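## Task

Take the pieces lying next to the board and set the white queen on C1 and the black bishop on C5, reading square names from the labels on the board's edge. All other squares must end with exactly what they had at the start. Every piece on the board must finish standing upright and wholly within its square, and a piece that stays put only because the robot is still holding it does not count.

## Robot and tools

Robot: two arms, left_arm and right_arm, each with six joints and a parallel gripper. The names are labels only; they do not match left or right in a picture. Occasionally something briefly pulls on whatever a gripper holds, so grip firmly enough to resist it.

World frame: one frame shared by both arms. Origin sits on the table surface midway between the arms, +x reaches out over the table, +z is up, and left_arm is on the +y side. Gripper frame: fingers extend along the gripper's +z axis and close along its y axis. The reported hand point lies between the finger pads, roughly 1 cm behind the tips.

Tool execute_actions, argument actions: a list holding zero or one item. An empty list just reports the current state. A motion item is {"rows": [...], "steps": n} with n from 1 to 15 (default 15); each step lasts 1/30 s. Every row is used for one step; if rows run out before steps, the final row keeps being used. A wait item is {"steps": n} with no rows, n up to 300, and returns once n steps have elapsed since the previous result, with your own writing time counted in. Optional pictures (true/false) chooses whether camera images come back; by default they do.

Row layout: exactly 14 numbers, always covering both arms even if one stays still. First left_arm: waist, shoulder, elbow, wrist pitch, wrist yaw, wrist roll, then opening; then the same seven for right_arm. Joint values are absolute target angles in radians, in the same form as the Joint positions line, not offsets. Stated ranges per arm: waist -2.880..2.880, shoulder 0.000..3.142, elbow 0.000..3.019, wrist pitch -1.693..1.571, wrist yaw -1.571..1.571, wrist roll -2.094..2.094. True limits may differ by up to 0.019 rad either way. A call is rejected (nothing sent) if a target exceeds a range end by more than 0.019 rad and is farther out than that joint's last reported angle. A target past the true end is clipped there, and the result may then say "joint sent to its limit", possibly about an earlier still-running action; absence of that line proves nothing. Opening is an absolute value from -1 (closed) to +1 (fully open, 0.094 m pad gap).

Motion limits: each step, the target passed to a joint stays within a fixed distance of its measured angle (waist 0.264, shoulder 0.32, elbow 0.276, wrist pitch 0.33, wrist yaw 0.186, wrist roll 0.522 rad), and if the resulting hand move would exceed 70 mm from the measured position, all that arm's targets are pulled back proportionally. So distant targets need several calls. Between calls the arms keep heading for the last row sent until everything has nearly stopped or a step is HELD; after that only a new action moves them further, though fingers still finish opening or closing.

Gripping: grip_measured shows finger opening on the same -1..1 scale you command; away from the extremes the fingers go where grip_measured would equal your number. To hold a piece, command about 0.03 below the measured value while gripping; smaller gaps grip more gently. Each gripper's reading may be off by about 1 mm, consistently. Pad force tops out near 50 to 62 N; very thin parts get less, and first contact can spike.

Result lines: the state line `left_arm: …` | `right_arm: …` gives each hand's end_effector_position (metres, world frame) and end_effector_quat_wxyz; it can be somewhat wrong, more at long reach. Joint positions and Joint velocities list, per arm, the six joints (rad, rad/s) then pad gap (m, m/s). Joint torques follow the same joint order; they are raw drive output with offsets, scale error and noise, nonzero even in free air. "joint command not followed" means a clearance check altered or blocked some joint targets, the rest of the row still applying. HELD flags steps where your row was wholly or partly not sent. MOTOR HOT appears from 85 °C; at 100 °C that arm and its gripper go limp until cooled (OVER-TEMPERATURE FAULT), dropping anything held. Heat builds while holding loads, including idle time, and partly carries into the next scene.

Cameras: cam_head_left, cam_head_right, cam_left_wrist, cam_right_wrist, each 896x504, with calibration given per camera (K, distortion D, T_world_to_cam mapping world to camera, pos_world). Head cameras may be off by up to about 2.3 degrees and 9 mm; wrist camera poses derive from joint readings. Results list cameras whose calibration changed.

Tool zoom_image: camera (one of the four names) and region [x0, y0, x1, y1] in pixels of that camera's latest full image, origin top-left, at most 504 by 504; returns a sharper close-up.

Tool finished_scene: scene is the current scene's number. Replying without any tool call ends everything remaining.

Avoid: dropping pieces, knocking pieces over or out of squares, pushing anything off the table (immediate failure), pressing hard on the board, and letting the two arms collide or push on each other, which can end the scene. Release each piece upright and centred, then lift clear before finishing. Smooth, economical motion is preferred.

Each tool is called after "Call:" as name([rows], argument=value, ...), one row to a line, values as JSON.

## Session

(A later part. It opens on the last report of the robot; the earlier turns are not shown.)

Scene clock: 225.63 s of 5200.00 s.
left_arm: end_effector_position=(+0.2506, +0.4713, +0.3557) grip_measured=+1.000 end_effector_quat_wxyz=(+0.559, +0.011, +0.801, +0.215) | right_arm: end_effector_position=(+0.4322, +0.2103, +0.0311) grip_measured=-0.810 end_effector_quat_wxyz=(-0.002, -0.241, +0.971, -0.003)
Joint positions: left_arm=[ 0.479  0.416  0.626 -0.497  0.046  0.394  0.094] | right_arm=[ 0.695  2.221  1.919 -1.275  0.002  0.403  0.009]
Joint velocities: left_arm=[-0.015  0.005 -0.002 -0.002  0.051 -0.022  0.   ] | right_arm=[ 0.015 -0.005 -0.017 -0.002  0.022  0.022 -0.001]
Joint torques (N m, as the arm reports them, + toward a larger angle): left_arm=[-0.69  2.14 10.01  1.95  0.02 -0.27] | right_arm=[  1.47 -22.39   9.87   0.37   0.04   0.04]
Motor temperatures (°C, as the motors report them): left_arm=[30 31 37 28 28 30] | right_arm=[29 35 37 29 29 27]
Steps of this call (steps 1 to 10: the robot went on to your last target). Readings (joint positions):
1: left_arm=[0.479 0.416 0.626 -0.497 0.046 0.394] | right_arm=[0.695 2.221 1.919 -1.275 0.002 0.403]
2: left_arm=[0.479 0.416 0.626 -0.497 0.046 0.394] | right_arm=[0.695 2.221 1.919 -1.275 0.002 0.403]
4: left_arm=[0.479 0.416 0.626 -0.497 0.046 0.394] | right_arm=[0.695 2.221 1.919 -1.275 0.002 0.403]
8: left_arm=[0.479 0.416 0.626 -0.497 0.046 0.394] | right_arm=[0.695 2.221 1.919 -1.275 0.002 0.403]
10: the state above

Call:
execute_actions([
  {"rows":[[0.479,0.416,0.63,-0.497,0.046,0.394,1,0.7,2.228,1.933,-1.265,0.004,0.41,-0.82],[0.479,0.416,0.63,-0.497,0.046,0.394,1,0.698,2.222,1.933,-1.265,0.004,0.41,-0.81],[0.479,0.416,0.63,-0.497,0.046,0.394,1,0.696,2.218,1.933,-1.268,0.004,0.41,-0.8],[0.479,0.416,0.63,-0.497,0.046,0.394,1,0.696,2.218,1.933,-1.27,0.004,0.41,-0.78],[0.479,0.416,0.63,-0.497,0.046,0.394,1,0.696,2.218,1.933,-1.272,0.004,0.41,-0.75],[0.479,0.416,0.63,-0.497,0.046,0.394,1,0.696,2.218,1.933,-1.275,0.004,0.41,-0.7],[0.479,0.416,0.63,-0.497,0.046,0.394,1,0.696,2.218,1.933,-1.275,0.004,0.41,-0.64],[0.479,0.416,0.63,-0.497,0.046,0.394,1,0.696,2.218,1.933,-1.275,0.004,0.41,-0.58],[0.479,0.416,0.63,-0.497,0.046,0.394,1,0.696,2.218,1.933,-1.275,0.004,0.41,-0.52],[0.479,0.416,0.63,-0.497,0.046,0.394,1,0.696,2.216,1.938,-1.275,0.004,0.41,-0.46],[0.479,0.416,0.63,-0.497,0.046,0.394,1,0.696,2.213,1.945,-1.275,0.004,0.41,-0.4],[0.479,0.416,0.63,-0.497,0.046,0.394,1,0.696,2.21,1.952,-1.278,0.004,0.41,-0.4],[0.479,0.416,0.63,-0.497,0.046,0.394,1,0.696,2.207,1.959,-1.281,0.004,0.41,-0.4],[0.479,0.416,0.63,-0.497,0.046,0.394,1,0.696,2.204,1.966,-1.284,0.004,0.41,-0.4],[0.479,0.416,0.63,-0.497,0.046,0.394,1,0.696,2.2,1.973,-1.287,0.004,0.41,-0.4]]},
], pictures=false)

Call:
execute_actions([
  {"rows":[[0.479,0.416,0.63,-0.497,0.046,0.394,1,0.696,2.195,1.981,-1.298,0.004,0.41,-0.4],[0.479,0.416,0.63,-0.497,0.046,0.394,1,0.696,2.19,1.989,-1.309,0.004,0.41,-0.4],[0.479,0.416,0.63,-0.497,0.046,0.394,1,0.696,2.185,1.996,-1.32,0.004,0.41,-0.4],[0.479,0.416,0.63,-0.497,0.046,0.394,1,0.696,2.181,2.004,-1.331,0.004,0.41,-0.4],[0.479,0.416,0.63,-0.497,0.046,0.394,1,0.696,2.177,2.012,-1.342,0.004,0.41,-0.4],[0.479,0.416,0.63,-0.497,0.046,0.394,1,0.696,2.173,2.02,-1.353,0.004,0.41,-0.4],[0.479,0.416,0.63,-0.497,0.046,0.394,1,0.696,2.169,2.028,-1.364,0.004,0.41,-0.4],[0.479,0.416,0.63,-0.497,0.046,0.394,1,0.696,2.165,2.035,-1.375,0.004,0.41,-0.4],[0.479,0.416,0.63,-0.497,0.046,0.394,1,0.696,2.161,2.043,-1.386,0.004,0.41,-0.4],[0.479,0.416,0.63,-0.497,0.046,0.394,1,0.696,2.157,2.051,-1.397,0.004,0.41,-0.4],[0.479,0.416,0.63,-0.497,0.046,0.394,1,0.696,2.153,2.059,-1.408,0.004,0.41,-0.4],[0.479,0.416,0.63,-0.497,0.046,0.394,1,0.696,2.148,2.067,-1.419,0.004,0.41,-0.4],[0.479,0.416,0.63,-0.497,0.046,0.394,1,0.696,2.142,2.074,-1.43,0.004,0.41,-0.4],[0.479,0.416,0.63,-0.497,0.046,0.394,1,0.696,2.134,2.08,-1.44,0.004,0.41,-0.4],[0.479,0.416,0.63,-0.497,0.046,0.394,1,0.696,2.125,2.08,-1.445,0.004,0.41,-0.4]]},
], pictures=false)

Call:
execute_actions([
  {"rows":[[0.479,0.416,0.63,-0.497,0.046,0.394,1,0.699,2.112,2.07,-1.445,0.004,0.414,-0.4],[0.479,0.416,0.63,-0.497,0.046,0.394,1,0.703,2.098,2.055,-1.445,0.004,0.418,-0.4],[0.479,0.416,0.63,-0.497,0.046,0.394,1,0.708,2.083,2.04,-1.44,0.004,0.423,-0.4],[0.479,0.416,0.63,-0.497,0.046,0.394,1,0.714,2.066,2.02,-1.432,0.004,0.429,-0.4],[0.479,0.416,0.63,-0.497,0.046,0.394,1,0.72,2.048,1.995,-1.422,0.004,0.435,-0.4],[0.479,0.416,0.63,-0.497,0.046,0.394,1,0.726,2.03,1.966,-1.412,0.004,0.441,-0.4],[0.479,0.416,0.63,-0.497,0.046,0.394,1,0.732,2.012,1.936,-1.402,0.004,0.447,-0.4],[0.479,0.416,0.63,-0.497,0.046,0.394,1,0.738,1.994,1.906,-1.392,0.004,0.453,-0.4],[0.479,0.416,0.63,-0.497,0.046,0.394,1,0.744,1.976,1.876,-1.381,0.004,0.459,-0.4],[0.479,0.416,0.63,-0.497,0.046,0.394,1,0.75,1.958,1.846,-1.371,0.004,0.465,-0.4],[0.479,0.416,0.63,-0.497,0.046,0.394,1,0.757,1.94,1.816,-1.36,0.004,0.472,-0.4],[0.479,0.416,0.63,-0.497,0.046,0.394,1,0.763,1.922,1.786,-1.35,0.004,0.478,-0.4],[0.479,0.416,0.63,-0.497,0.046,0.394,1,0.769,1.904,1.756,-1.339,0.004,0.484,-0.4],[0.479,0.416,0.63,-0.497,0.046,0.394,1,0.776,1.886,1.726,-1.329,0.004,0.491,-0.4],[0.479,0.416,0.63,-0.497,0.046,0.394,1,0.782,1.868,1.696,-1.318,0.004,0.497,-0.4]]},
], pictures=false)

Call:
execute_actions([
  {"rows":[[0.479,0.416,0.63,-0.497,0.046,0.394,1,0.788,1.85,1.666,-1.308,0.004,0.503,-0.38],[0.479,0.416,0.63,-0.497,0.046,0.394,1,0.795,1.832,1.636,-1.297,0.004,0.51,-0.36],[0.479,0.416,0.63,-0.497,0.046,0.394,1,0.801,1.814,1.606,-1.287,0.004,0.516,-0.34],[0.479,0.416,0.63,-0.497,0.046,0.394,1,0.807,1.796,1.576,-1.276,0.004,0.522,-0.32],[0.479,0.416,0.63,-0.497,0.046,0.394,1,0.814,1.778,1.546,-1.266,0.004,0.529,-0.3],[0.479,0.416,0.63,-0.497,0.046,0.394,1,0.82,1.76,1.516,-1.255,0.004,0.535,-0.28],[0.479,0.416,0.63,-0.497,0.046,0.394,1,0.826,1.742,1.486,-1.245,0.004,0.541,-0.26],[0.479,0.416,0.63,-0.497,0.046,0.394,1,0.833,1.724,1.456,-1.234,0.004,0.548,-0.24],[0.479,0.416,0.63,-0.497,0.046,0.394,1,0.839,1.707,1.426,-1.224,0.004,0.554,-0.22],[0.479,0.416,0.63,-0.497,0.046,0.394,1,0.845,1.691,1.396,-1.213,0.004,0.56,-0.2],[0.479,0.416,0.63,-0.497,0.046,0.394,1,0.851,1.677,1.367,-1.203,0.004,0.566,-0.2],[0.479,0.416,0.63,-0.497,0.046,0.394,1,0.856,1.665,1.34,-1.193,0.004,0.571,-0.2],[0.479,0.416,0.63,-0.497,0.046,0.394,1,0.86,1.655,1.316,-1.184,0.004,0.576,-0.2],[0.479,0.416,0.63,-0.497,0.046,0.394,1,0.863,1.648,1.297,-1.177,0.004,0.58,-0.2],[0.479,0.416,0.63,-0.497,0.046,0.394,1,0.865,1.644,1.283,-1.172,0.004,0.582,-0.2]]},
], pictures=false)

Call:
execute_actions([
  {"steps":25},
])

Scene clock: 287.77 s of 5200.00 s.
left_arm: end_effector_position=(+0.2506, +0.4713, +0.3557) grip_measured=+1.000 end_effector_quat_wxyz=(+0.559, +0.011, +0.801, +0.215) | right_arm: end_effector_position=(+0.4320, +0.2101, +0.0311) grip_measured=-0.402 end_effector_quat_wxyz=(-0.002, -0.240, +0.971, -0.003)
Joint positions: left_arm=[ 0.479  0.416  0.626 -0.497  0.046  0.394  0.094] | right_arm=[ 0.695  2.221  1.919 -1.276  0.002  0.404  0.028]
Joint velocities: left_arm=[-0.005 -0.015  0.002 -0.012 -0.037  0.007  0.   ] | right_arm=[-0.005  0.005 -0.007 -0.037  0.022 -0.066  0.   ]
Joint torques (N m, as the arm reports them, + toward a larger angle): left_arm=[-0.53  2.44  9.9   1.99  0.04 -0.27] | right_arm=[  1.33 -25.92  12.76  -0.34   0.     0.01]
Motor temperatures (°C, as the motors report them): left_arm=[30 31 37 28 28 30] | right_arm=[29 35 37 29 29 27]
Steps of this call (steps 1 to 15: the robot went on to your last target; steps 16 to 90: nothing new was sent; then 58.63 s passed at rest; steps 91 to 105: all 15 steps of this action). Readings (joint positions):
91: left_arm=[0.479 0.416 0.626 -0.497 0.046 0.394] | right_arm=[0.695 2.221 1.919 -1.275 0.002 0.403]
92: left_arm=[0.479 0.416 0.626 -0.497 0.046 0.394] | right_arm=[0.695 2.221 1.919 -1.275 0.002 0.403]
94: left_arm=[0.479 0.416 0.626 -0.497 0.046 0.394] | right_arm=[0.695 2.221 1.919 -1.275 0.002 0.403]
98: left_arm=[0.479 0.416 0.626 -0.497 0.046 0.394] | right_arm=[0.695 2.221 1.919 -1.275 0.002 0.404]
105: the state above

Scene clock: 288.27 s of 5200.00 s.
left_arm: end_effector_position=(+0.2506, +0.4713, +0.3557) grip_measured=+1.000 end_effector_quat_wxyz=(+0.559, +0.011, +0.801, +0.215) | right_arm: end_effector_position=(+0.4304, +0.2081, +0.0857) grip_measured=-0.402 end_effector_quat_wxyz=(-0.010, -0.240, +0.971, -0.009)
Joint positions: left_arm=[ 0.479  0.416  0.626 -0.497  0.046  0.394  0.094] | right_arm=[ 0.695  2.188  2.008 -1.418  0.002  0.404  0.028]
Joint velocities: left_arm=[ 0.015  0.005 -0.017  0.002 -0.037 -0.037  0.   ] | right_arm=[ 0.015 -0.22   0.134 -0.237  0.051 -0.037  0.001]
Joint torques (N m, as the arm reports them, + toward a larger angle): left_arm=[-0.63  2.37  9.94  1.85  0.03 -0.27] | right_arm=[  1.19 -27.22  13.36  -0.23   0.03   0.06]
Motor temperatures (°C, as the motors report them): left_arm=[30 31 37 28 28 30] | right_arm=[29 35 37 29 29 27]
Steps of this call (steps 1 to 15: all 15 steps of this action). Readings (joint positions):
1: left_arm=[0.479 0.416 0.626 -0.497 0.046 0.394] | right_arm=[0.695 2.221 1.921 -1.280 0.002 0.404]
2: left_arm=[0.479 0.416 0.626 -0.497 0.046 0.394] | right_arm=[0.695 2.221 1.923 -1.286 0.002 0.404]
4: left_arm=[0.479 0.416 0.626 -0.497 0.046 0.394] | right_arm=[0.695 2.221 1.930 -1.305 0.002 0.404]
8: left_arm=[0.479 0.416 0.626 -0.497 0.046 0.394] | right_arm=[0.695 2.219 1.959 -1.347 0.002 0.404]
15: the state above

Scene clock: 288.77 s of 5200.00 s.
left_arm: end_effector_position=(+0.2506, +0.4713, +0.3557) grip_measured=+1.000 end_effector_quat_wxyz=(+0.559, +0.011, +0.801, +0.215) | right_arm: end_effector_position=(+0.3588, +0.1844, +0.1622) grip_measured=-0.402 end_effector_quat_wxyz=(+0.026, -0.243, +0.969, +0.021)
Joint positions: left_arm=[ 0.479  0.416  0.626 -0.497  0.046  0.394  0.094] | right_arm=[ 0.763  1.902  1.747 -1.348  0.002  0.465  0.028]
Joint velocities: left_arm=[-0.005 -0.005 -0.007  0.002  0.007  0.007  0.   ] | right_arm=[ 0.278 -0.523 -0.867  0.305 -0.081  0.168  0.   ]
Joint torques (N m, as the arm reports them, + toward a larger angle): left_arm=[-0.75  2.77 10.03  2.09  0.02 -0.24] | right_arm=[  0.9  -20.29   9.16   0.52   0.07  -0.01]
Motor temperatures (°C, as the motors report them): left_arm=[30 31 37 28 28 30] | right_arm=[29 35 37 29 29 27]
Steps of this call (steps 1 to 15: all 15 steps of this action). Readings (joint positions):
1: left_arm=[0.479 0.416 0.626 -0.497 0.046 0.394] | right_arm=[0.695 2.179 2.010 -1.424 0.002 0.404]
2: left_arm=[0.479 0.416 0.626 -0.497 0.046 0.394] | right_arm=[0.695 2.168 2.010 -1.429 0.002 0.405]
4: left_arm=[0.479 0.416 0.626 -0.497 0.046 0.394] | right_arm=[0.697 2.144 2.010 -1.432 0.002 0.410]
8: left_arm=[0.479 0.416 0.626 -0.497 0.046 0.394] | right_arm=[0.707 2.061 1.950 -1.412 0.002 0.426]
15: the state above

Scene clock: 289.27 s of 5200.00 s.
left_arm: end_effector_position=(+0.2506, +0.4713, +0.3557) grip_measured=+1.000 end_effector_quat_wxyz=(+0.559, +0.011, +0.801, +0.215) | right_arm: end_effector_position=(+0.2526, +0.1109, +0.1130) grip_measured=-0.202 end_effector_quat_wxyz=(-0.001, -0.244, +0.970, -0.003)
Joint positions: left_arm=[ 0.479  0.416  0.626 -0.497  0.046  0.394  0.094] | right_arm=[ 0.855  1.679  1.302 -1.199  0.002  0.555  0.037]
Joint velocities: left_arm=[-0.005 -0.005  0.002 -0.017 -0.022 -0.007  0.   ] | right_arm=[ 0.112 -0.337 -0.554  0.208 -0.022  0.125 -0.001]
Joint torques (N m, as the arm reports them, + toward a larger angle): left_arm=[-0.73  1.97  9.86  1.83 -0.01 -0.22] | right_arm=[  1.26 -16.47   9.72   0.52   0.06  -0.01]
Motor temperatures (°C, as the motors report them): left_arm=[30 31 37 28 28 30] | right_arm=[29 35 37 29 29 27]
Steps of this call (steps 1 to 15: all 15 steps of this action). Readings (joint positions):
1: left_arm=[0.479 0.416 0.626 -0.497 0.046 0.394] | right_arm=[0.772 1.885 1.716 -1.338 0.002 0.471]
2: left_arm=[0.479 0.416 0.626 -0.497 0.046 0.394] | right_arm=[0.781 1.870 1.686 -1.327 0.002 0.477]
4: left_arm=[0.479 0.416 0.626 -0.497 0.046 0.394] | right_arm=[0.797 1.841 1.623 -1.306 0.002 0.489]
8: left_arm=[0.479 0.416 0.626 -0.497 0.046 0.394] | right_arm=[0.822 1.786 1.497 -1.265 0.002 0.515]
15: the state above

Scene clock: 290.10 s of 5200.00 s.
left_arm: end_effector_position=(+0.2506, +0.4713, +0.3557) grip_measured=+1.000 end_effector_quat_wxyz=(+0.559, +0.011, +0.801, +0.215) | right_arm: end_effector_position=(+0.2452, +0.1068, +0.1110) grip_measured=-0.202 end_effector_quat_wxyz=(+0.001, -0.239, +0.971, -0.001)
Joint positions: left_arm=[ 0.479  0.416  0.626 -0.497  0.046  0.394  0.094] | right_arm=[ 0.864  1.661  1.272 -1.183  0.002  0.575  0.037]
Joint velocities: left_arm=[ 0.005 -0.015 -0.012 -0.002  0.051 -0.007  0.   ] | right_arm=[-0.024 -0.005  0.007  0.007 -0.051 -0.007  0.   ]
Joint torques (N m, as the arm reports them, + toward a larger angle): left_arm=[-1.09  2.84  9.95  1.89  0.04 -0.24] | right_arm=[  0.65 -16.64   9.42   0.28   0.08  -0.01]
Motor temperatures (°C, as the motors report them): left_arm=[30 31 37 28 28 30] | right_arm=[29 35 37 29 29 27]
Steps of this call (steps 1 to 25: the robot went on to your last target). Readings (joint positions):
1: left_arm=[0.479 0.416 0.626 -0.497 0.046 0.394] | right_arm=[0.858 1.669 1.286 -1.196 0.002 0.560]
2: left_arm=[0.479 0.416 0.626 -0.497 0.046 0.394] | right_arm=[0.861 1.664 1.277 -1.194 0.002 0.563]
4: left_arm=[0.479 0.416 0.626 -0.497 0.046 0.394] | right_arm=[0.864 1.661 1.272 -1.191 0.002 0.567]
8: left_arm=[0.479 0.416 0.626 -0.497 0.046 0.394] | right_arm=[0.864 1.661 1.272 -1.184 0.002 0.572]
25: the state above
camera_calibration (this result's frames):
cam_left_wrist: T_world_to_cam=[[0.214663, -0.909915, -0.354928, 0.499338], [-0.830885, 0.0208791, -0.556052, 0.40007], [0.513371, 0.414269, -0.751553, 0.0694081], [0, 0, 0, 1]] pos_world=[0.18959, 0.417249, 0.451853]
cam_right_wrist: T_world_to_cam=[[0.465813, -0.884737, 0.0160936, -0.0243338], [-0.719832, -0.368287, 0.588393, 0.153485], [-0.514646, -0.285666, -0.808415, 0.373188], [0, 0, 0, 1]] pos_world=[0.313878, 0.141604, 0.211773]

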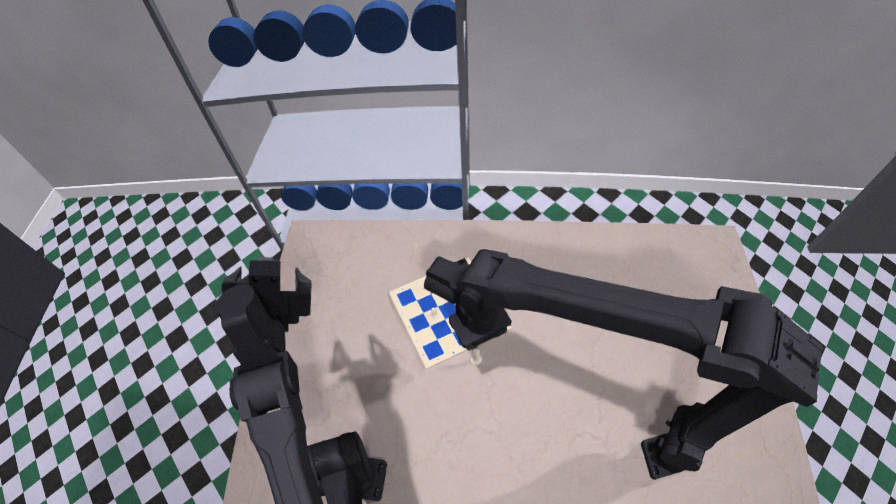

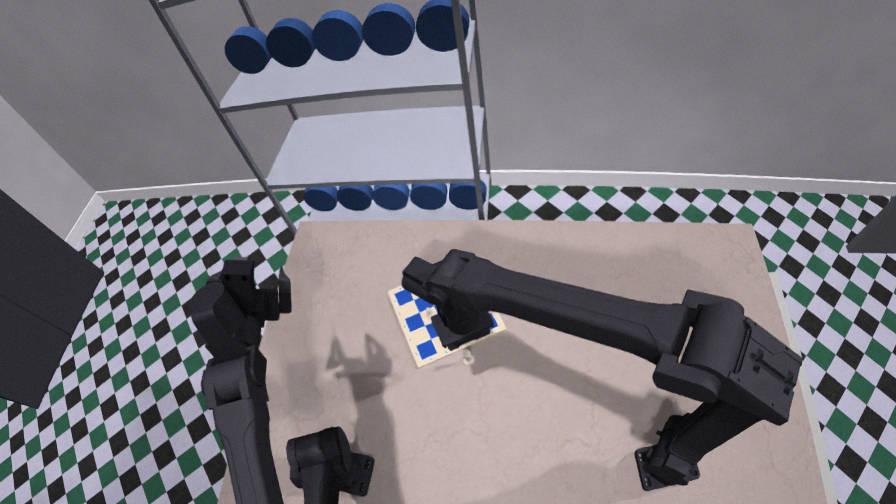

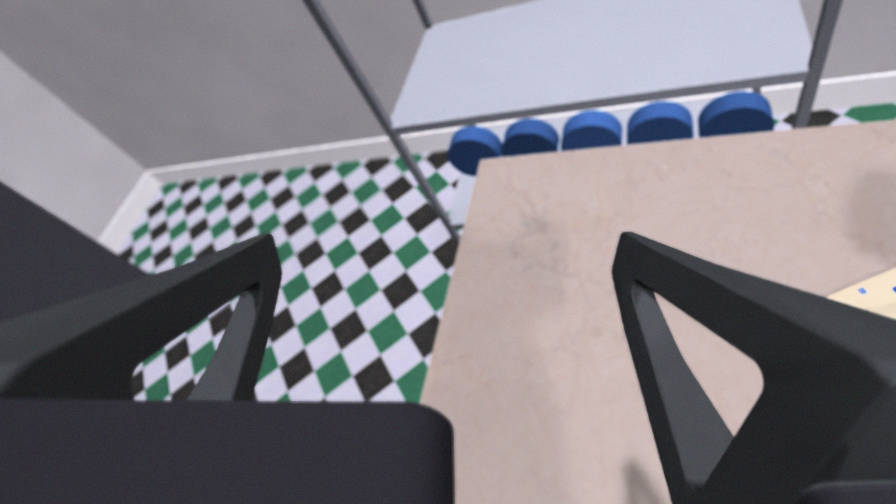

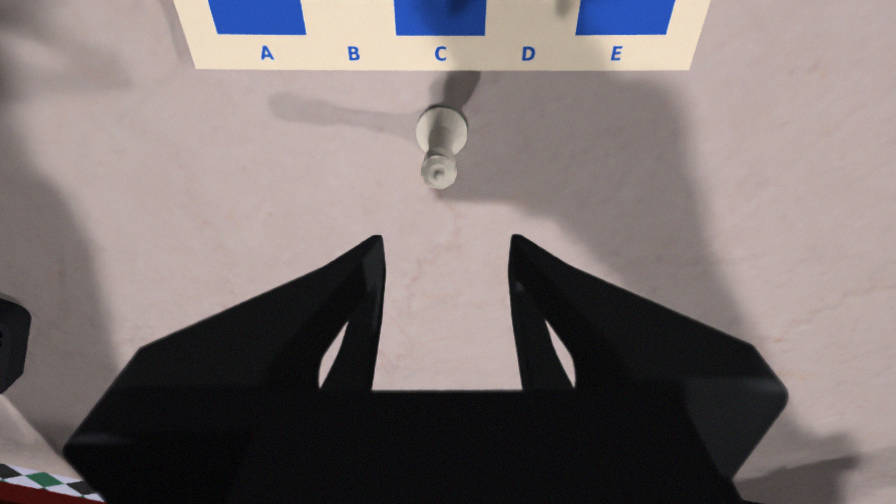

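Call:
execute_actions([
  {"rows":[[0.479,0.416,0.63,-0.497,0.046,0.394,1,0.868,1.658,1.283,-1.172,0.004,0.584,-0.2],[0.479,0.416,0.63,-0.497,0.046,0.394,1,0.871,1.67,1.283,-1.172,0.004,0.586,-0.2],[0.479,0.416,0.63,-0.497,0.046,0.394,1,0.874,1.679,1.278,-1.16,0.004,0.588,-0.2],[0.479,0.416,0.63,-0.497,0.046,0.394,1,0.876,1.688,1.27,-1.144,0.004,0.589,-0.2],[0.479,0.416,0.63,-0.497,0.046,0.394,1,0.878,1.696,1.263,-1.128,0.004,0.589,-0.2],[0.479,0.416,0.63,-0.497,0.046,0.394,1,0.878,1.704,1.255,-1.112,0.004,0.589,-0.2],[0.479,0.416,0.63,-0.497,0.046,0.394,1,0.878,1.712,1.248,-1.096,0.004,0.589,-0.2],[0.479,0.416,0.63,-0.497,0.046,0.394,1,0.878,1.72,1.24,-1.08,0.004,0.589,-0.2],[0.479,0.416,0.63,-0.497,0.046,0.394,1,0.878,1.728,1.233,-1.064,0.004,0.589,-0.2],[0.479,0.416,0.63,-0.497,0.046,0.394,1,0.878,1.736,1.225,-1.048,0.004,0.589,-0.2],[0.479,0.416,0.63,-0.497,0.046,0.394,1,0.878,1.743,1.218,-1.032,0.004,0.589,-0.2],[0.479,0.416,0.63,-0.497,0.046,0.394,1,0.878,1.749,1.21,-1.016,0.004,0.589,-0.2],[0.479,0.416,0.63,-0.497,0.046,0.394,1,0.878,1.754,1.203,-1.0,0.004,0.589,-0.2],[0.479,0.416,0.63,-0.497,0.046,0.394,1,0.878,1.758,1.195,-0.984,0.004,0.589,-0.2],[0.479,0.416,0.63,-0.497,0.046,0.394,1,0.878,1.76,1.188,-0.968,0.004,0.589,-0.2]]},
], pictures=false)

Call:
execute_actions([
  {"steps":20},
])

Scene clock: 311.50 s of 5200.00 s.
left_arm: end_effector_position=(+0.2506, +0.4713, +0.3557) grip_measured=+1.000 end_effector_quat_wxyz=(+0.559, +0.011, +0.801, +0.215) | right_arm: end_effector_position=(+0.2448, +0.1136, +0.0436) grip_measured=-0.202 end_effector_quat_wxyz=(+0.003, -0.240, +0.971, +0.002)
Joint positions: left_arm=[ 0.479  0.416  0.626 -0.497  0.046  0.394  0.094] | right_arm=[ 0.872  1.751  1.195 -1.009  0.002  0.582  0.037]
Joint velocities: left_arm=[-0.024 -0.005 -0.002 -0.007  0.081  0.022  0.   ] | right_arm=[-0.005  0.259 -0.276  0.452  0.022  0.037 -0.001]
Joint torques (N m, as the arm reports them, + toward a larger angle): left_arm=[-0.62  2.3  10.11  1.93  0.05 -0.26] | right_arm=[  1.64 -16.62   8.65   0.25   0.07   0.02]
Motor temperatures (°C, as the motors report them): left_arm=[30 31 38 28 28 30] | right_arm=[29 34 37 29 29 27]
Steps of this call (steps 1 to 15: the robot went on to your last target; steps 16 to 90: nothing new was sent; then 17.90 s passed at rest; steps 91 to 105: all 15 steps of this action). Readings (joint positions):
91: left_arm=[0.479 0.416 0.626 -0.497 0.046 0.394] | right_arm=[0.864 1.661 1.272 -1.183 0.002 0.575]
92: left_arm=[0.479 0.416 0.626 -0.497 0.046 0.394] | right_arm=[0.864 1.661 1.272 -1.183 0.002 0.576]
94: left_arm=[0.479 0.416 0.626 -0.497 0.046 0.394] | right_arm=[0.864 1.663 1.272 -1.175 0.002 0.578]
98: left_arm=[0.479 0.416 0.626 -0.497 0.046 0.394] | right_arm=[0.868 1.680 1.256 -1.119 0.002 0.581]
105: the state above

Scene clock: 312.17 s of 5200.00 s.
left_arm: end_effector_position=(+0.2506, +0.4713, +0.3557) grip_measured=+1.000 end_effector_quat_wxyz=(+0.559, +0.011, +0.801, +0.215) | right_arm: end_effector_position=(+0.2427, +0.1097, +0.0263) grip_measured=-0.202 end_effector_quat_wxyz=(-0.002, -0.239, +0.971, -0.003)
Joint positions: left_arm=[ 0.479  0.416  0.626 -0.497  0.046  0.394  0.094] | right_arm=[ 0.872  1.774  1.174 -0.978  0.002  0.582  0.037]
Joint velocities: left_arm=[-0.024 -0.005 -0.002 -0.007  0.022 -0.037  0.   ] | right_arm=[-0.005  0.005  0.012 -0.007 -0.022 -0.022  0.001]
Joint torques (N m, as the arm reports them, + toward a larger angle): left_arm=[-0.58  2.21 10.03  1.96  0.06 -0.23] | right_arm=[  1.12 -17.01   9.02   0.29   0.07   0.07]
Motor temperatures (°C, as the motors report them): left_arm=[30 31 38 28 28 30] | right_arm=[29 34 37 29 29 27]
Steps of this call (steps 1 to 20: the robot went on to your last target). Readings (joint positions):
1: left_arm=[0.479 0.416 0.626 -0.497 0.046 0.394] | right_arm=[0.872 1.759 1.187 -0.996 0.002 0.582]
2: left_arm=[0.479 0.416 0.626 -0.497 0.046 0.394] | right_arm=[0.872 1.766 1.181 -0.990 0.002 0.582]
4: left_arm=[0.479 0.416 0.626 -0.497 0.046 0.394] | right_arm=[0.872 1.773 1.174 -0.985 0.002 0.582]
8: left_arm=[0.479 0.416 0.626 -0.497 0.046 0.394] | right_arm=[0.872 1.774 1.174 -0.979 0.002 0.582]
20: the state above
camera_calibration (this result's frames):
cam_left_wrist: T_world_to_cam=[[0.214663, -0.909915, -0.354928, 0.499338], [-0.830885, 0.0208791, -0.556052, 0.40007], [0.513371, 0.414269, -0.751553, 0.0694081], [0, 0, 0, 1]] pos_world=[0.18959, 0.417249, 0.451853]
cam_right_wrist: T_world_to_cam=[[0.46621, -0.884451, 0.0198549, -0.0194588], [-0.717735, -0.365019, 0.592974, 0.201571], [-0.517209, -0.290701, -0.804977, 0.305262], [0, 0, 0, 1]] pos_world=[0.31163, 0.145107, 0.126589]

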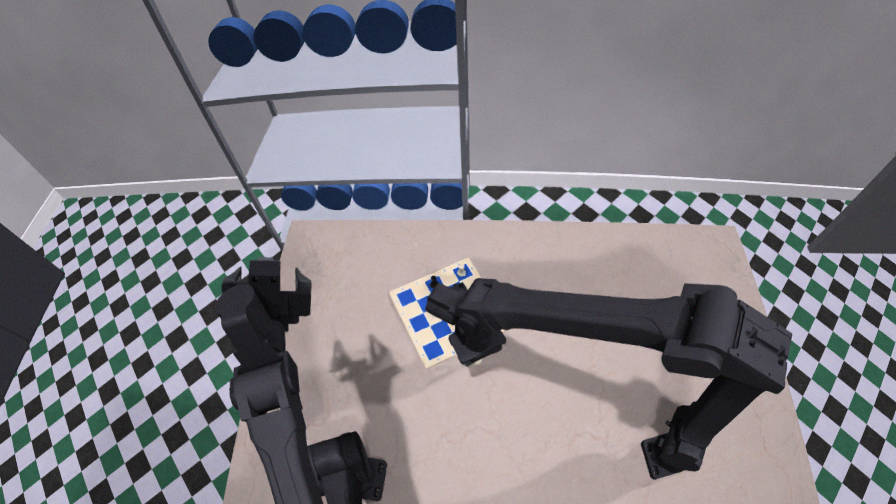

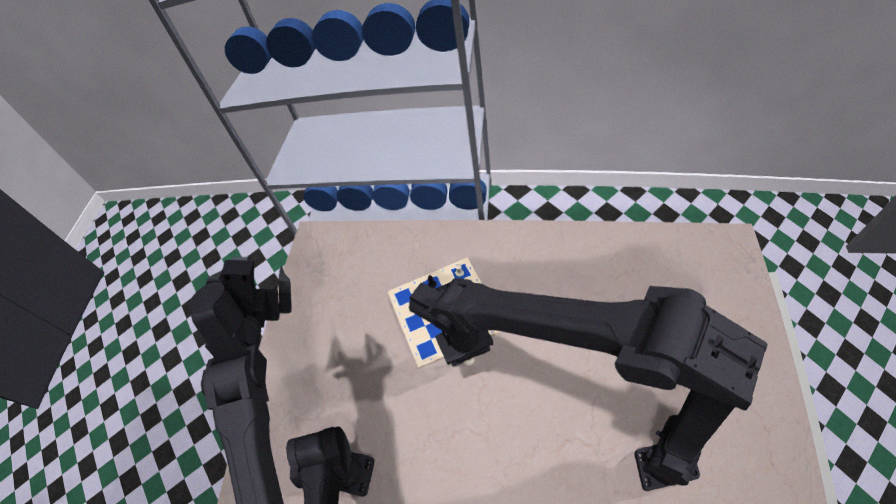

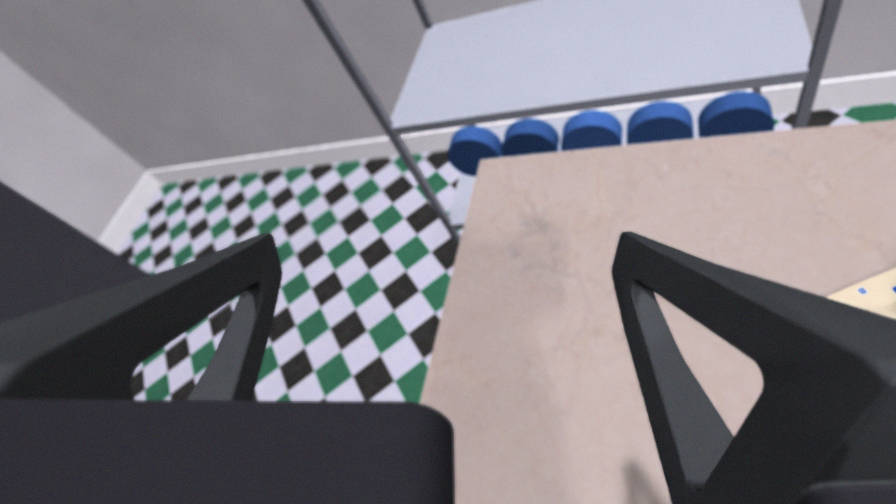

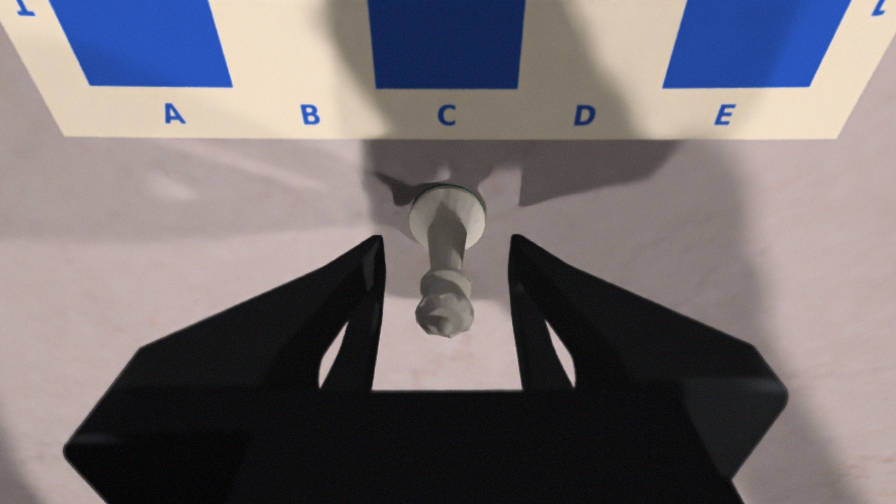

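Centered. Close.

Call:
execute_actions([
  {"rows":[[0.479,0.416,0.63,-0.497,0.046,0.394,1,0.878,1.76,1.188,-0.968,0.004,0.589,-0.3],[0.479,0.416,0.63,-0.497,0.046,0.394,1,0.878,1.76,1.188,-0.968,0.004,0.589,-0.4],[0.479,0.416,0.63,-0.497,0.046,0.394,1,0.878,1.76,1.188,-0.968,0.004,0.589,-0.48],[0.479,0.416,0.63,-0.497,0.046,0.394,1,0.878,1.76,1.188,-0.968,0.004,0.589,-0.55],[0.479,0.416,0.63,-0.497,0.046,0.394,1,0.878,1.76,1.188,-0.968,0.004,0.589,-0.6],[0.479,0.416,0.63,-0.497,0.046,0.394,1,0.878,1.76,1.188,-0.968,0.004,0.589,-0.64],[0.479,0.416,0.63,-0.497,0.046,0.394,1,0.878,1.76,1.188,-0.968,0.004,0.589,-0.68],[0.479,0.416,0.63,-0.497,0.046,0.394,1,0.878,1.76,1.188,-0.968,0.004,0.589,-0.71],[0.479,0.416,0.63,-0.497,0.046,0.394,1,0.878,1.76,1.188,-0.968,0.004,0.589,-0.73],[0.479,0.416,0.63,-0.497,0.046,0.394,1,0.878,1.76,1.188,-0.968,0.004,0.589,-0.75],[0.479,0.416,0.63,-0.497,0.046,0.394,1,0.878,1.76,1.188,-0.968,0.004,0.589,-0.765],[0.479,0.416,0.63,-0.497,0.046,0.394,1,0.878,1.76,1.188,-0.968,0.004,0.589,-0.78],[0.479,0.416,0.63,-0.497,0.046,0.394,1,0.878,1.76,1.188,-0.968,0.004,0.589,-0.79],[0.479,0.416,0.63,-0.497,0.046,0.394,1,0.878,1.76,1.188,-0.968,0.004,0.589,-0.8],[0.479,0.416,0.63,-0.497,0.046,0.394,1,0.878,1.76,1.188,-0.968,0.004,0.589,-0.805]]},
], pictures=false)

Call:
execute_actions([
  {"steps":10},
], pictures=false)

Scene clock: 329.80 s of 5200.00 s.
left_arm: end_effector_position=(+0.2506, +0.4713, +0.3557) grip_measured=+1.000 end_effector_quat_wxyz=(+0.559, +0.011, +0.801, +0.215) | right_arm: end_effector_position=(+0.2427, +0.1097, +0.0263) grip_measured=-0.776 end_effector_quat_wxyz=(-0.002, -0.239, +0.971, -0.003)
Joint positions: left_arm=[ 0.479  0.416  0.626 -0.497  0.046  0.394  0.094] | right_arm=[ 0.872  1.774  1.174 -0.978  0.002  0.582  0.011]
Joint velocities: left_arm=[-0.015 -0.015  0.002  0.002 -0.007  0.007  0.   ] | right_arm=[-0.005 -0.005 -0.027  0.007 -0.066 -0.022 -0.   ]
Joint torques (N m, as the arm reports them, + toward a larger angle): left_arm=[-1.32  2.15  9.95  1.77  0.05 -0.22] | right_arm=[  1.37 -16.62   8.83   0.34   0.03   0.06]
Motor temperatures (°C, as the motors report them): left_arm=[30 31 38 28 28 30] | right_arm=[29 34 37 29 29 27]
Steps of this call (steps 1 to 15: the robot went on to your last target; steps 16 to 90: nothing new was sent; then 14.13 s passed at rest; steps 91 to 105: all 15 steps of this action). Readings (joint positions):
91: left_arm=[0.479 0.416 0.626 -0.497 0.046 0.394] | right_arm=[0.872 1.774 1.174 -0.978 0.002 0.582]
92: left_arm=[0.479 0.416 0.626 -0.497 0.046 0.394] | right_arm=[0.872 1.774 1.174 -0.978 0.002 0.582]
94: left_arm=[0.479 0.416 0.626 -0.497 0.046 0.394] | right_arm=[0.872 1.774 1.174 -0.978 0.002 0.582]
98: left_arm=[0.479 0.416 0.626 -0.497 0.046 0.394] | right_arm=[0.872 1.774 1.174 -0.978 0.002 0.582]
105: the state above

Scene clock: 330.13 s of 5200.00 s.
left_arm: end_effector_position=(+0.2506, +0.4713, +0.3557) grip_measured=+1.000 end_effector_quat_wxyz=(+0.559, +0.011, +0.801, +0.215) | right_arm: end_effector_position=(+0.2427, +0.1097, +0.0263) grip_measured=-0.776 end_effector_quat_wxyz=(-0.002, -0.239, +0.971, -0.003)
Joint positions: left_arm=[ 0.479  0.416  0.626 -0.497  0.046  0.394  0.094] | right_arm=[ 0.872  1.774  1.174 -0.978  0.002  0.582  0.011]
Joint velocities: left_arm=[-0.005 -0.024  0.012 -0.027  0.022  0.022  0.   ] | right_arm=[-0.005 -0.005 -0.017 -0.022 -0.051 -0.037  0.   ]
Joint torques (N m, as the arm reports them, + toward a larger angle): left_arm=[-1.14  1.93  9.94  1.98  0.02 -0.25] | right_arm=[  1.76 -16.74   8.77   0.32   0.     0.02]
Motor temperatures (°C, as the motors report them): left_arm=[30 31 38 28 28 30] | right_arm=[29 34 37 29 29 27]
Steps of this call (steps 1 to 10: the robot went on to your last target). Readings (joint positions):
1: left_arm=[0.479 0.416 0.626 -0.497 0.046 0.394] | right_arm=[0.872 1.774 1.174 -0.978 0.002 0.582]
2: left_arm=[0.479 0.416 0.626 -0.497 0.046 0.394] | right_arm=[0.872 1.774 1.174 -0.978 0.002 0.582]
4: left_arm=[0.479 0.416 0.626 -0.497 0.046 0.394] | right_arm=[0.872 1.774 1.174 -0.978 0.002 0.582]
8: left_arm=[0.479 0.416 0.626 -0.497 0.046 0.394] | right_arm=[0.872 1.774 1.174 -0.978 0.002 0.582]
10: the state above

Call:
execute_actions([
  {"rows":[[0.479,0.416,0.63,-0.497,0.046,0.394,1,0.876,1.754,1.2,-0.975,0.004,0.587,-0.81],[0.479,0.416,0.63,-0.497,0.046,0.394,1,0.874,1.748,1.21,-0.983,0.004,0.585,-0.81],[0.479,0.416,0.63,-0.497,0.046,0.394,1,0.872,1.743,1.22,-0.99,0.004,0.583,-0.81],[0.479,0.416,0.63,-0.497,0.046,0.394,1,0.872,1.738,1.227,-0.996,0.004,0.582,-0.81],[0.479,0.416,0.63,-0.497,0.046,0.394,1,0.872,1.733,1.23,-1.002,0.004,0.582,-0.81],[0.479,0.416,0.63,-0.497,0.046,0.394,1,0.872,1.729,1.233,-1.008,0.004,0.582,-0.81],[0.479,0.416,0.63,-0.497,0.046,0.394,1,0.872,1.725,1.236,-1.014,0.004,0.582,-0.81],[0.479,0.416,0.63,-0.497,0.046,0.394,1,0.872,1.722,1.239,-1.02,0.004,0.582,-0.81],[0.479,0.416,0.63,-0.497,0.046,0.394,1,0.872,1.72,1.242,-1.026,0.004,0.582,-0.81],[0.479,0.416,0.63,-0.497,0.046,0.394,1,0.872,1.718,1.245,-1.032,0.004,0.582,-0.81],[0.479,0.416,0.63,-0.497,0.046,0.394,1,0.872,1.718,1.248,-1.038,0.004,0.582,-0.81],[0.479,0.416,0.63,-0.497,0.046,0.394,1,0.872,1.718,1.251,-1.044,0.004,0.582,-0.81],[0.479,0.416,0.63,-0.497,0.046,0.394,1,0.871,1.72,1.254,-1.049,0.004,0.58,-0.81],[0.479,0.416,0.63,-0.497,0.046,0.394,1,0.869,1.725,1.258,-1.053,0.004,0.578,-0.81],[0.479,0.416,0.63,-0.497,0.046,0.394,1,0.866,1.733,1.264,-1.056,0.004,0.575,-0.81]]},
], pictures=false)

Call:
execute_actions([
  {"rows":[[0.479,0.416,0.63,-0.497,0.046,0.394,1,0.862,1.743,1.274,-1.059,0.004,0.571,-0.81],[0.479,0.416,0.63,-0.497,0.046,0.394,1,0.857,1.753,1.285,-1.061,0.004,0.566,-0.81],[0.479,0.416,0.63,-0.497,0.046,0.394,1,0.852,1.763,1.296,-1.064,0.004,0.561,-0.81],[0.479,0.416,0.63,-0.497,0.046,0.394,1,0.847,1.772,1.307,-1.066,0.004,0.556,-0.81],[0.479,0.416,0.63,-0.497,0.046,0.394,1,0.842,1.781,1.318,-1.069,0.004,0.551,-0.81],[0.479,0.416,0.63,-0.497,0.046,0.394,1,0.837,1.79,1.329,-1.071,0.004,0.546,-0.81],[0.479,0.416,0.63,-0.497,0.046,0.394,1,0.832,1.799,1.34,-1.074,0.004,0.541,-0.81],[0.479,0.416,0.63,-0.497,0.046,0.394,1,0.827,1.808,1.351,-1.076,0.004,0.536,-0.81],[0.479,0.416,0.63,-0.497,0.046,0.394,1,0.822,1.816,1.362,-1.079,0.004,0.531,-0.81],[0.479,0.416,0.63,-0.497,0.046,0.394,1,0.818,1.824,1.373,-1.081,0.004,0.526,-0.81],[0.479,0.416,0.63,-0.497,0.046,0.394,1,0.814,1.831,1.384,-1.084,0.004,0.522,-0.81],[0.479,0.416,0.63,-0.497,0.046,0.394,1,0.811,1.837,1.395,-1.086,0.004,0.518,-0.81],[0.479,0.416,0.63,-0.497,0.046,0.394,1,0.808,1.842,1.405,-1.089,0.004,0.515,-0.81],[0.479,0.416,0.63,-0.497,0.046,0.394,1,0.806,1.846,1.414,-1.092,0.004,0.512,-0.81],[0.479,0.416,0.63,-0.497,0.046,0.394,1,0.805,1.848,1.42,-1.094,0.004,0.51,-0.81]]},
], pictures=false)

Call:
execute_actions([
  {"steps":20},
])

Scene clock: 367.87 s of 5200.00 s.
left_arm: end_effector_position=(+0.2506, +0.4713, +0.3557) grip_measured=+1.000 end_effector_quat_wxyz=(+0.559, +0.011, +0.801, +0.215) | right_arm: end_effector_position=(+0.2437, +0.1116, +0.0504) grip_measured=-0.776 end_effector_quat_wxyz=(-0.002, -0.239, +0.971, -0.003)
Joint positions: left_arm=[ 0.479  0.416  0.626 -0.497  0.046  0.394  0.094] | right_arm=[ 0.872  1.744  1.206 -1.041  0.002  0.582  0.011]
Joint velocities: left_arm=[-0.005  0.005  0.007 -0.002 -0.037 -0.022  0.   ] | right_arm=[-0.024  0.005  0.159 -0.12  -0.037  0.022 -0.001]
Joint torques (N m, as the arm reports them, + toward a larger angle): left_arm=[-0.91  3.06 10.02  1.91  0.01 -0.26] | right_arm=[  0.53 -16.73  11.56  -0.19   0.09  -0.11]
Motor temperatures (°C, as the motors report them): left_arm=[30 31 38 28 28 30] | right_arm=[29 34 36 29 29 27]
Steps of this call (steps 1 to 15: the robot went on to your last target; steps 16 to 90: nothing new was sent; then 34.23 s passed at rest; steps 91 to 105: all 15 steps of this action). Readings (joint positions):
91: left_arm=[0.479 0.416 0.626 -0.497 0.046 0.394] | right_arm=[0.872 1.774 1.174 -0.978 0.002 0.582]
92: left_arm=[0.479 0.416 0.626 -0.497 0.046 0.394] | right_arm=[0.872 1.774 1.174 -0.978 0.002 0.582]
94: left_arm=[0.479 0.416 0.626 -0.497 0.046 0.394] | right_arm=[0.872 1.773 1.174 -0.981 0.002 0.582]
98: left_arm=[0.479 0.416 0.626 -0.497 0.046 0.394] | right_arm=[0.872 1.764 1.177 -1.002 0.002 0.582]
105: the state above

Scene clock: 368.37 s of 5200.00 s.
left_arm: end_effector_position=(+0.2506, +0.4713, +0.3557) grip_measured=+1.000 end_effector_quat_wxyz=(+0.559, +0.011, +0.801, +0.215) | right_arm: end_effector_position=(+0.2943, +0.1362, +0.0542) grip_measured=-0.776 end_effector_quat_wxyz=(+0.003, -0.234, +0.972, +0.002)
Joint positions: left_arm=[ 0.479  0.416  0.626 -0.497  0.046  0.394  0.094] | right_arm=[ 0.81   1.838  1.354 -1.08   0.002  0.531  0.011]
Joint velocities: left_arm=[-0.005 -0.015  0.002  0.002 -0.037 -0.007  0.   ] | right_arm=[-0.122  0.181  0.178 -0.081  0.022 -0.139  0.001]
Joint torques (N m, as the arm reports them, + toward a larger angle): left_arm=[-0.57  2.53 10.03  2.08  0.01 -0.24] | right_arm=[  1.4  -17.48  12.07  -0.25   0.06  -0.12]
Motor temperatures (°C, as the motors report them): left_arm=[30 31 38 28 28 30] | right_arm=[29 34 37 29 29 27]
Steps of this call (steps 1 to 15: all 15 steps of this action). Readings (joint positions):
1: left_arm=[0.479 0.416 0.626 -0.497 0.046 0.394] | right_arm=[0.872 1.744 1.212 -1.044 0.002 0.582]
2: left_arm=[0.479 0.416 0.626 -0.497 0.046 0.394] | right_arm=[0.871 1.744 1.218 -1.048 0.002 0.580]
4: left_arm=[0.479 0.416 0.626 -0.497 0.046 0.394] | right_arm=[0.868 1.748 1.234 -1.055 0.002 0.575]
8: left_arm=[0.479 0.416 0.626 -0.497 0.046 0.394] | right_arm=[0.850 1.775 1.283 -1.064 0.002 0.560]
15: the state above

Scene clock: 369.03 s of 5200.00 s.
left_arm: end_effector_position=(+0.2506, +0.4713, +0.3557) grip_measured=+1.000 end_effector_quat_wxyz=(+0.559, +0.011, +0.801, +0.215) | right_arm: end_effector_position=(+0.2984, +0.1366, +0.0528) grip_measured=-0.776 end_effector_quat_wxyz=(+0.001, -0.238, +0.971, -0.000)
Joint positions: left_arm=[ 0.479  0.416  0.626 -0.497  0.046  0.394  0.094] | right_arm=[ 0.804  1.849  1.366 -1.086  0.002  0.517  0.011]
Joint velocities: left_arm=[ 0.005 -0.005  0.007 -0.012  0.007 -0.037  0.   ] | right_arm=[-0.005  0.005 -0.007 -0.007 -0.081  0.007  0.   ]
Joint torques (N m, as the arm reports them, + toward a larger angle): left_arm=[-0.99  2.18 10.05  1.95  0.06 -0.26] | right_arm=[  1.91 -17.77  12.45  -0.37  -0.01  -0.15]
Motor temperatures (°C, as the motors report them): left_arm=[30 31 38 28 28 30] | right_arm=[29 34 37 29 29 27]
Steps of this call (steps 1 to 20: the robot went on to your last target). Readings (joint positions):
1: left_arm=[0.479 0.416 0.626 -0.497 0.046 0.394] | right_arm=[0.807 1.844 1.360 -1.082 0.002 0.528]
2: left_arm=[0.479 0.416 0.626 -0.497 0.046 0.394] | right_arm=[0.805 1.847 1.364 -1.083 0.002 0.526]
4: left_arm=[0.479 0.416 0.626 -0.497 0.046 0.394] | right_arm=[0.804 1.849 1.365 -1.084 0.002 0.523]
8: left_arm=[0.479 0.416 0.626 -0.497 0.046 0.394] | right_arm=[0.804 1.849 1.366 -1.086 0.002 0.519]
20: the state above
camera_calibration (this result's frames):
cam_left_wrist: T_world_to_cam=[[0.214663, -0.909915, -0.354928, 0.499338], [-0.830885, 0.0208791, -0.556052, 0.40007], [0.513371, 0.414269, -0.751553, 0.0694081], [0, 0, 0, 1]] pos_world=[0.18959, 0.417249, 0.451853]
cam_right_wrist: T_world_to_cam=[[0.464104, -0.885657, 0.0148041, -0.0210998], [-0.721326, -0.368185, 0.586625, 0.237488], [-0.514098, -0.282933, -0.809724, 0.361571], [0, 0, 0, 1]] pos_world=[0.366982, 0.171053, 0.153768]

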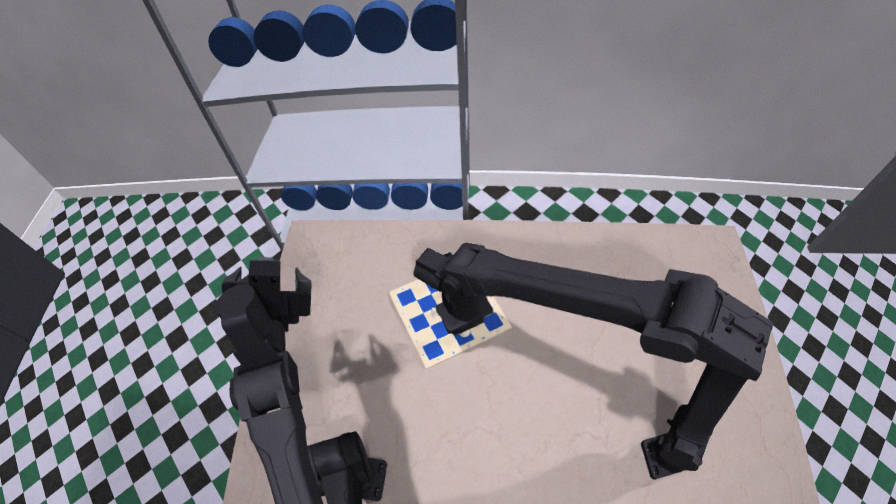

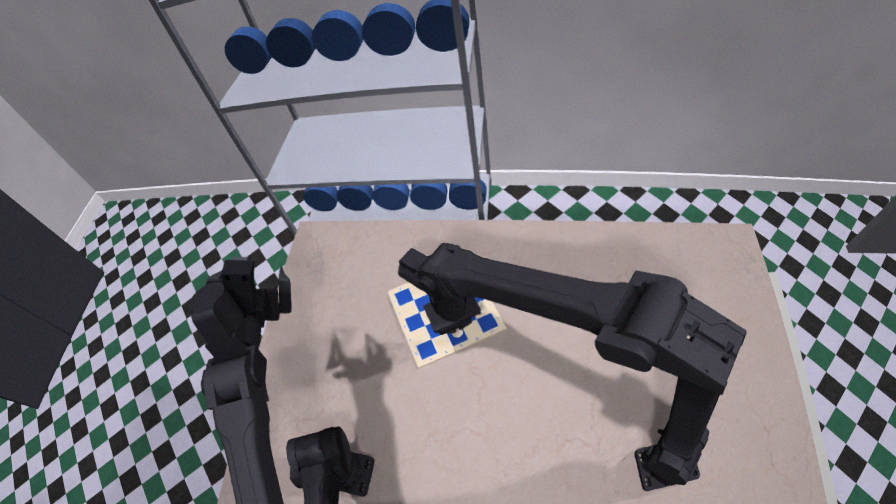

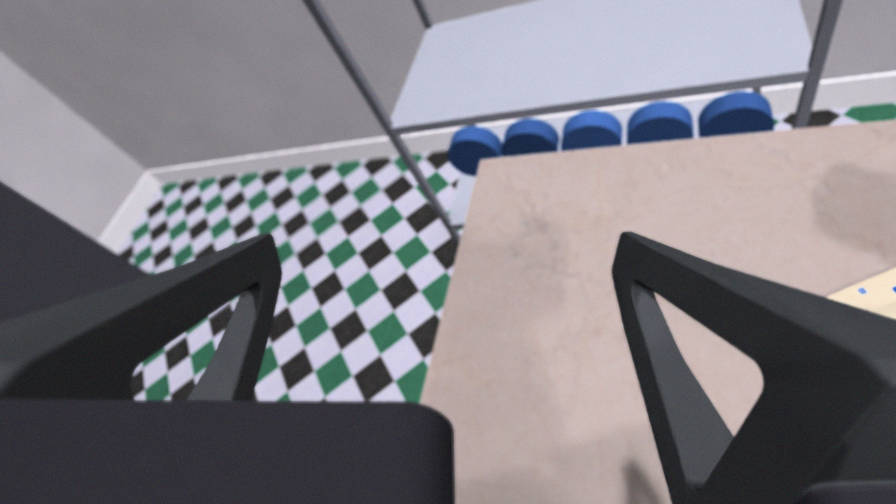

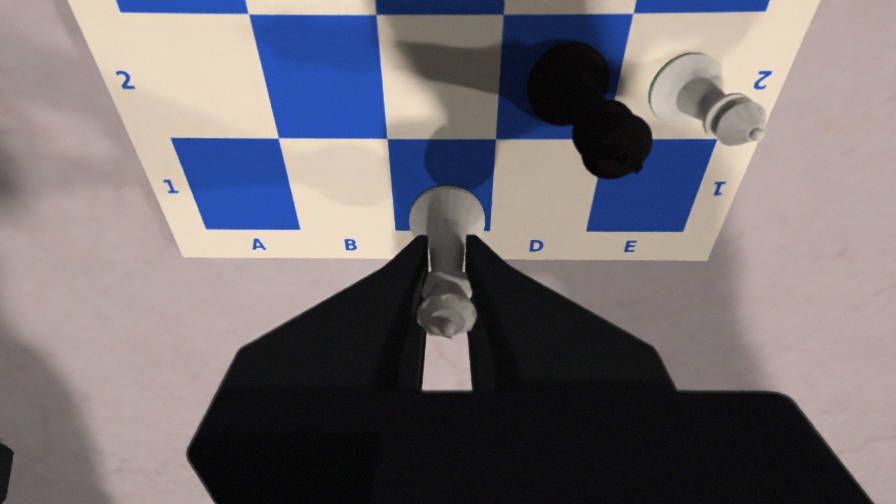

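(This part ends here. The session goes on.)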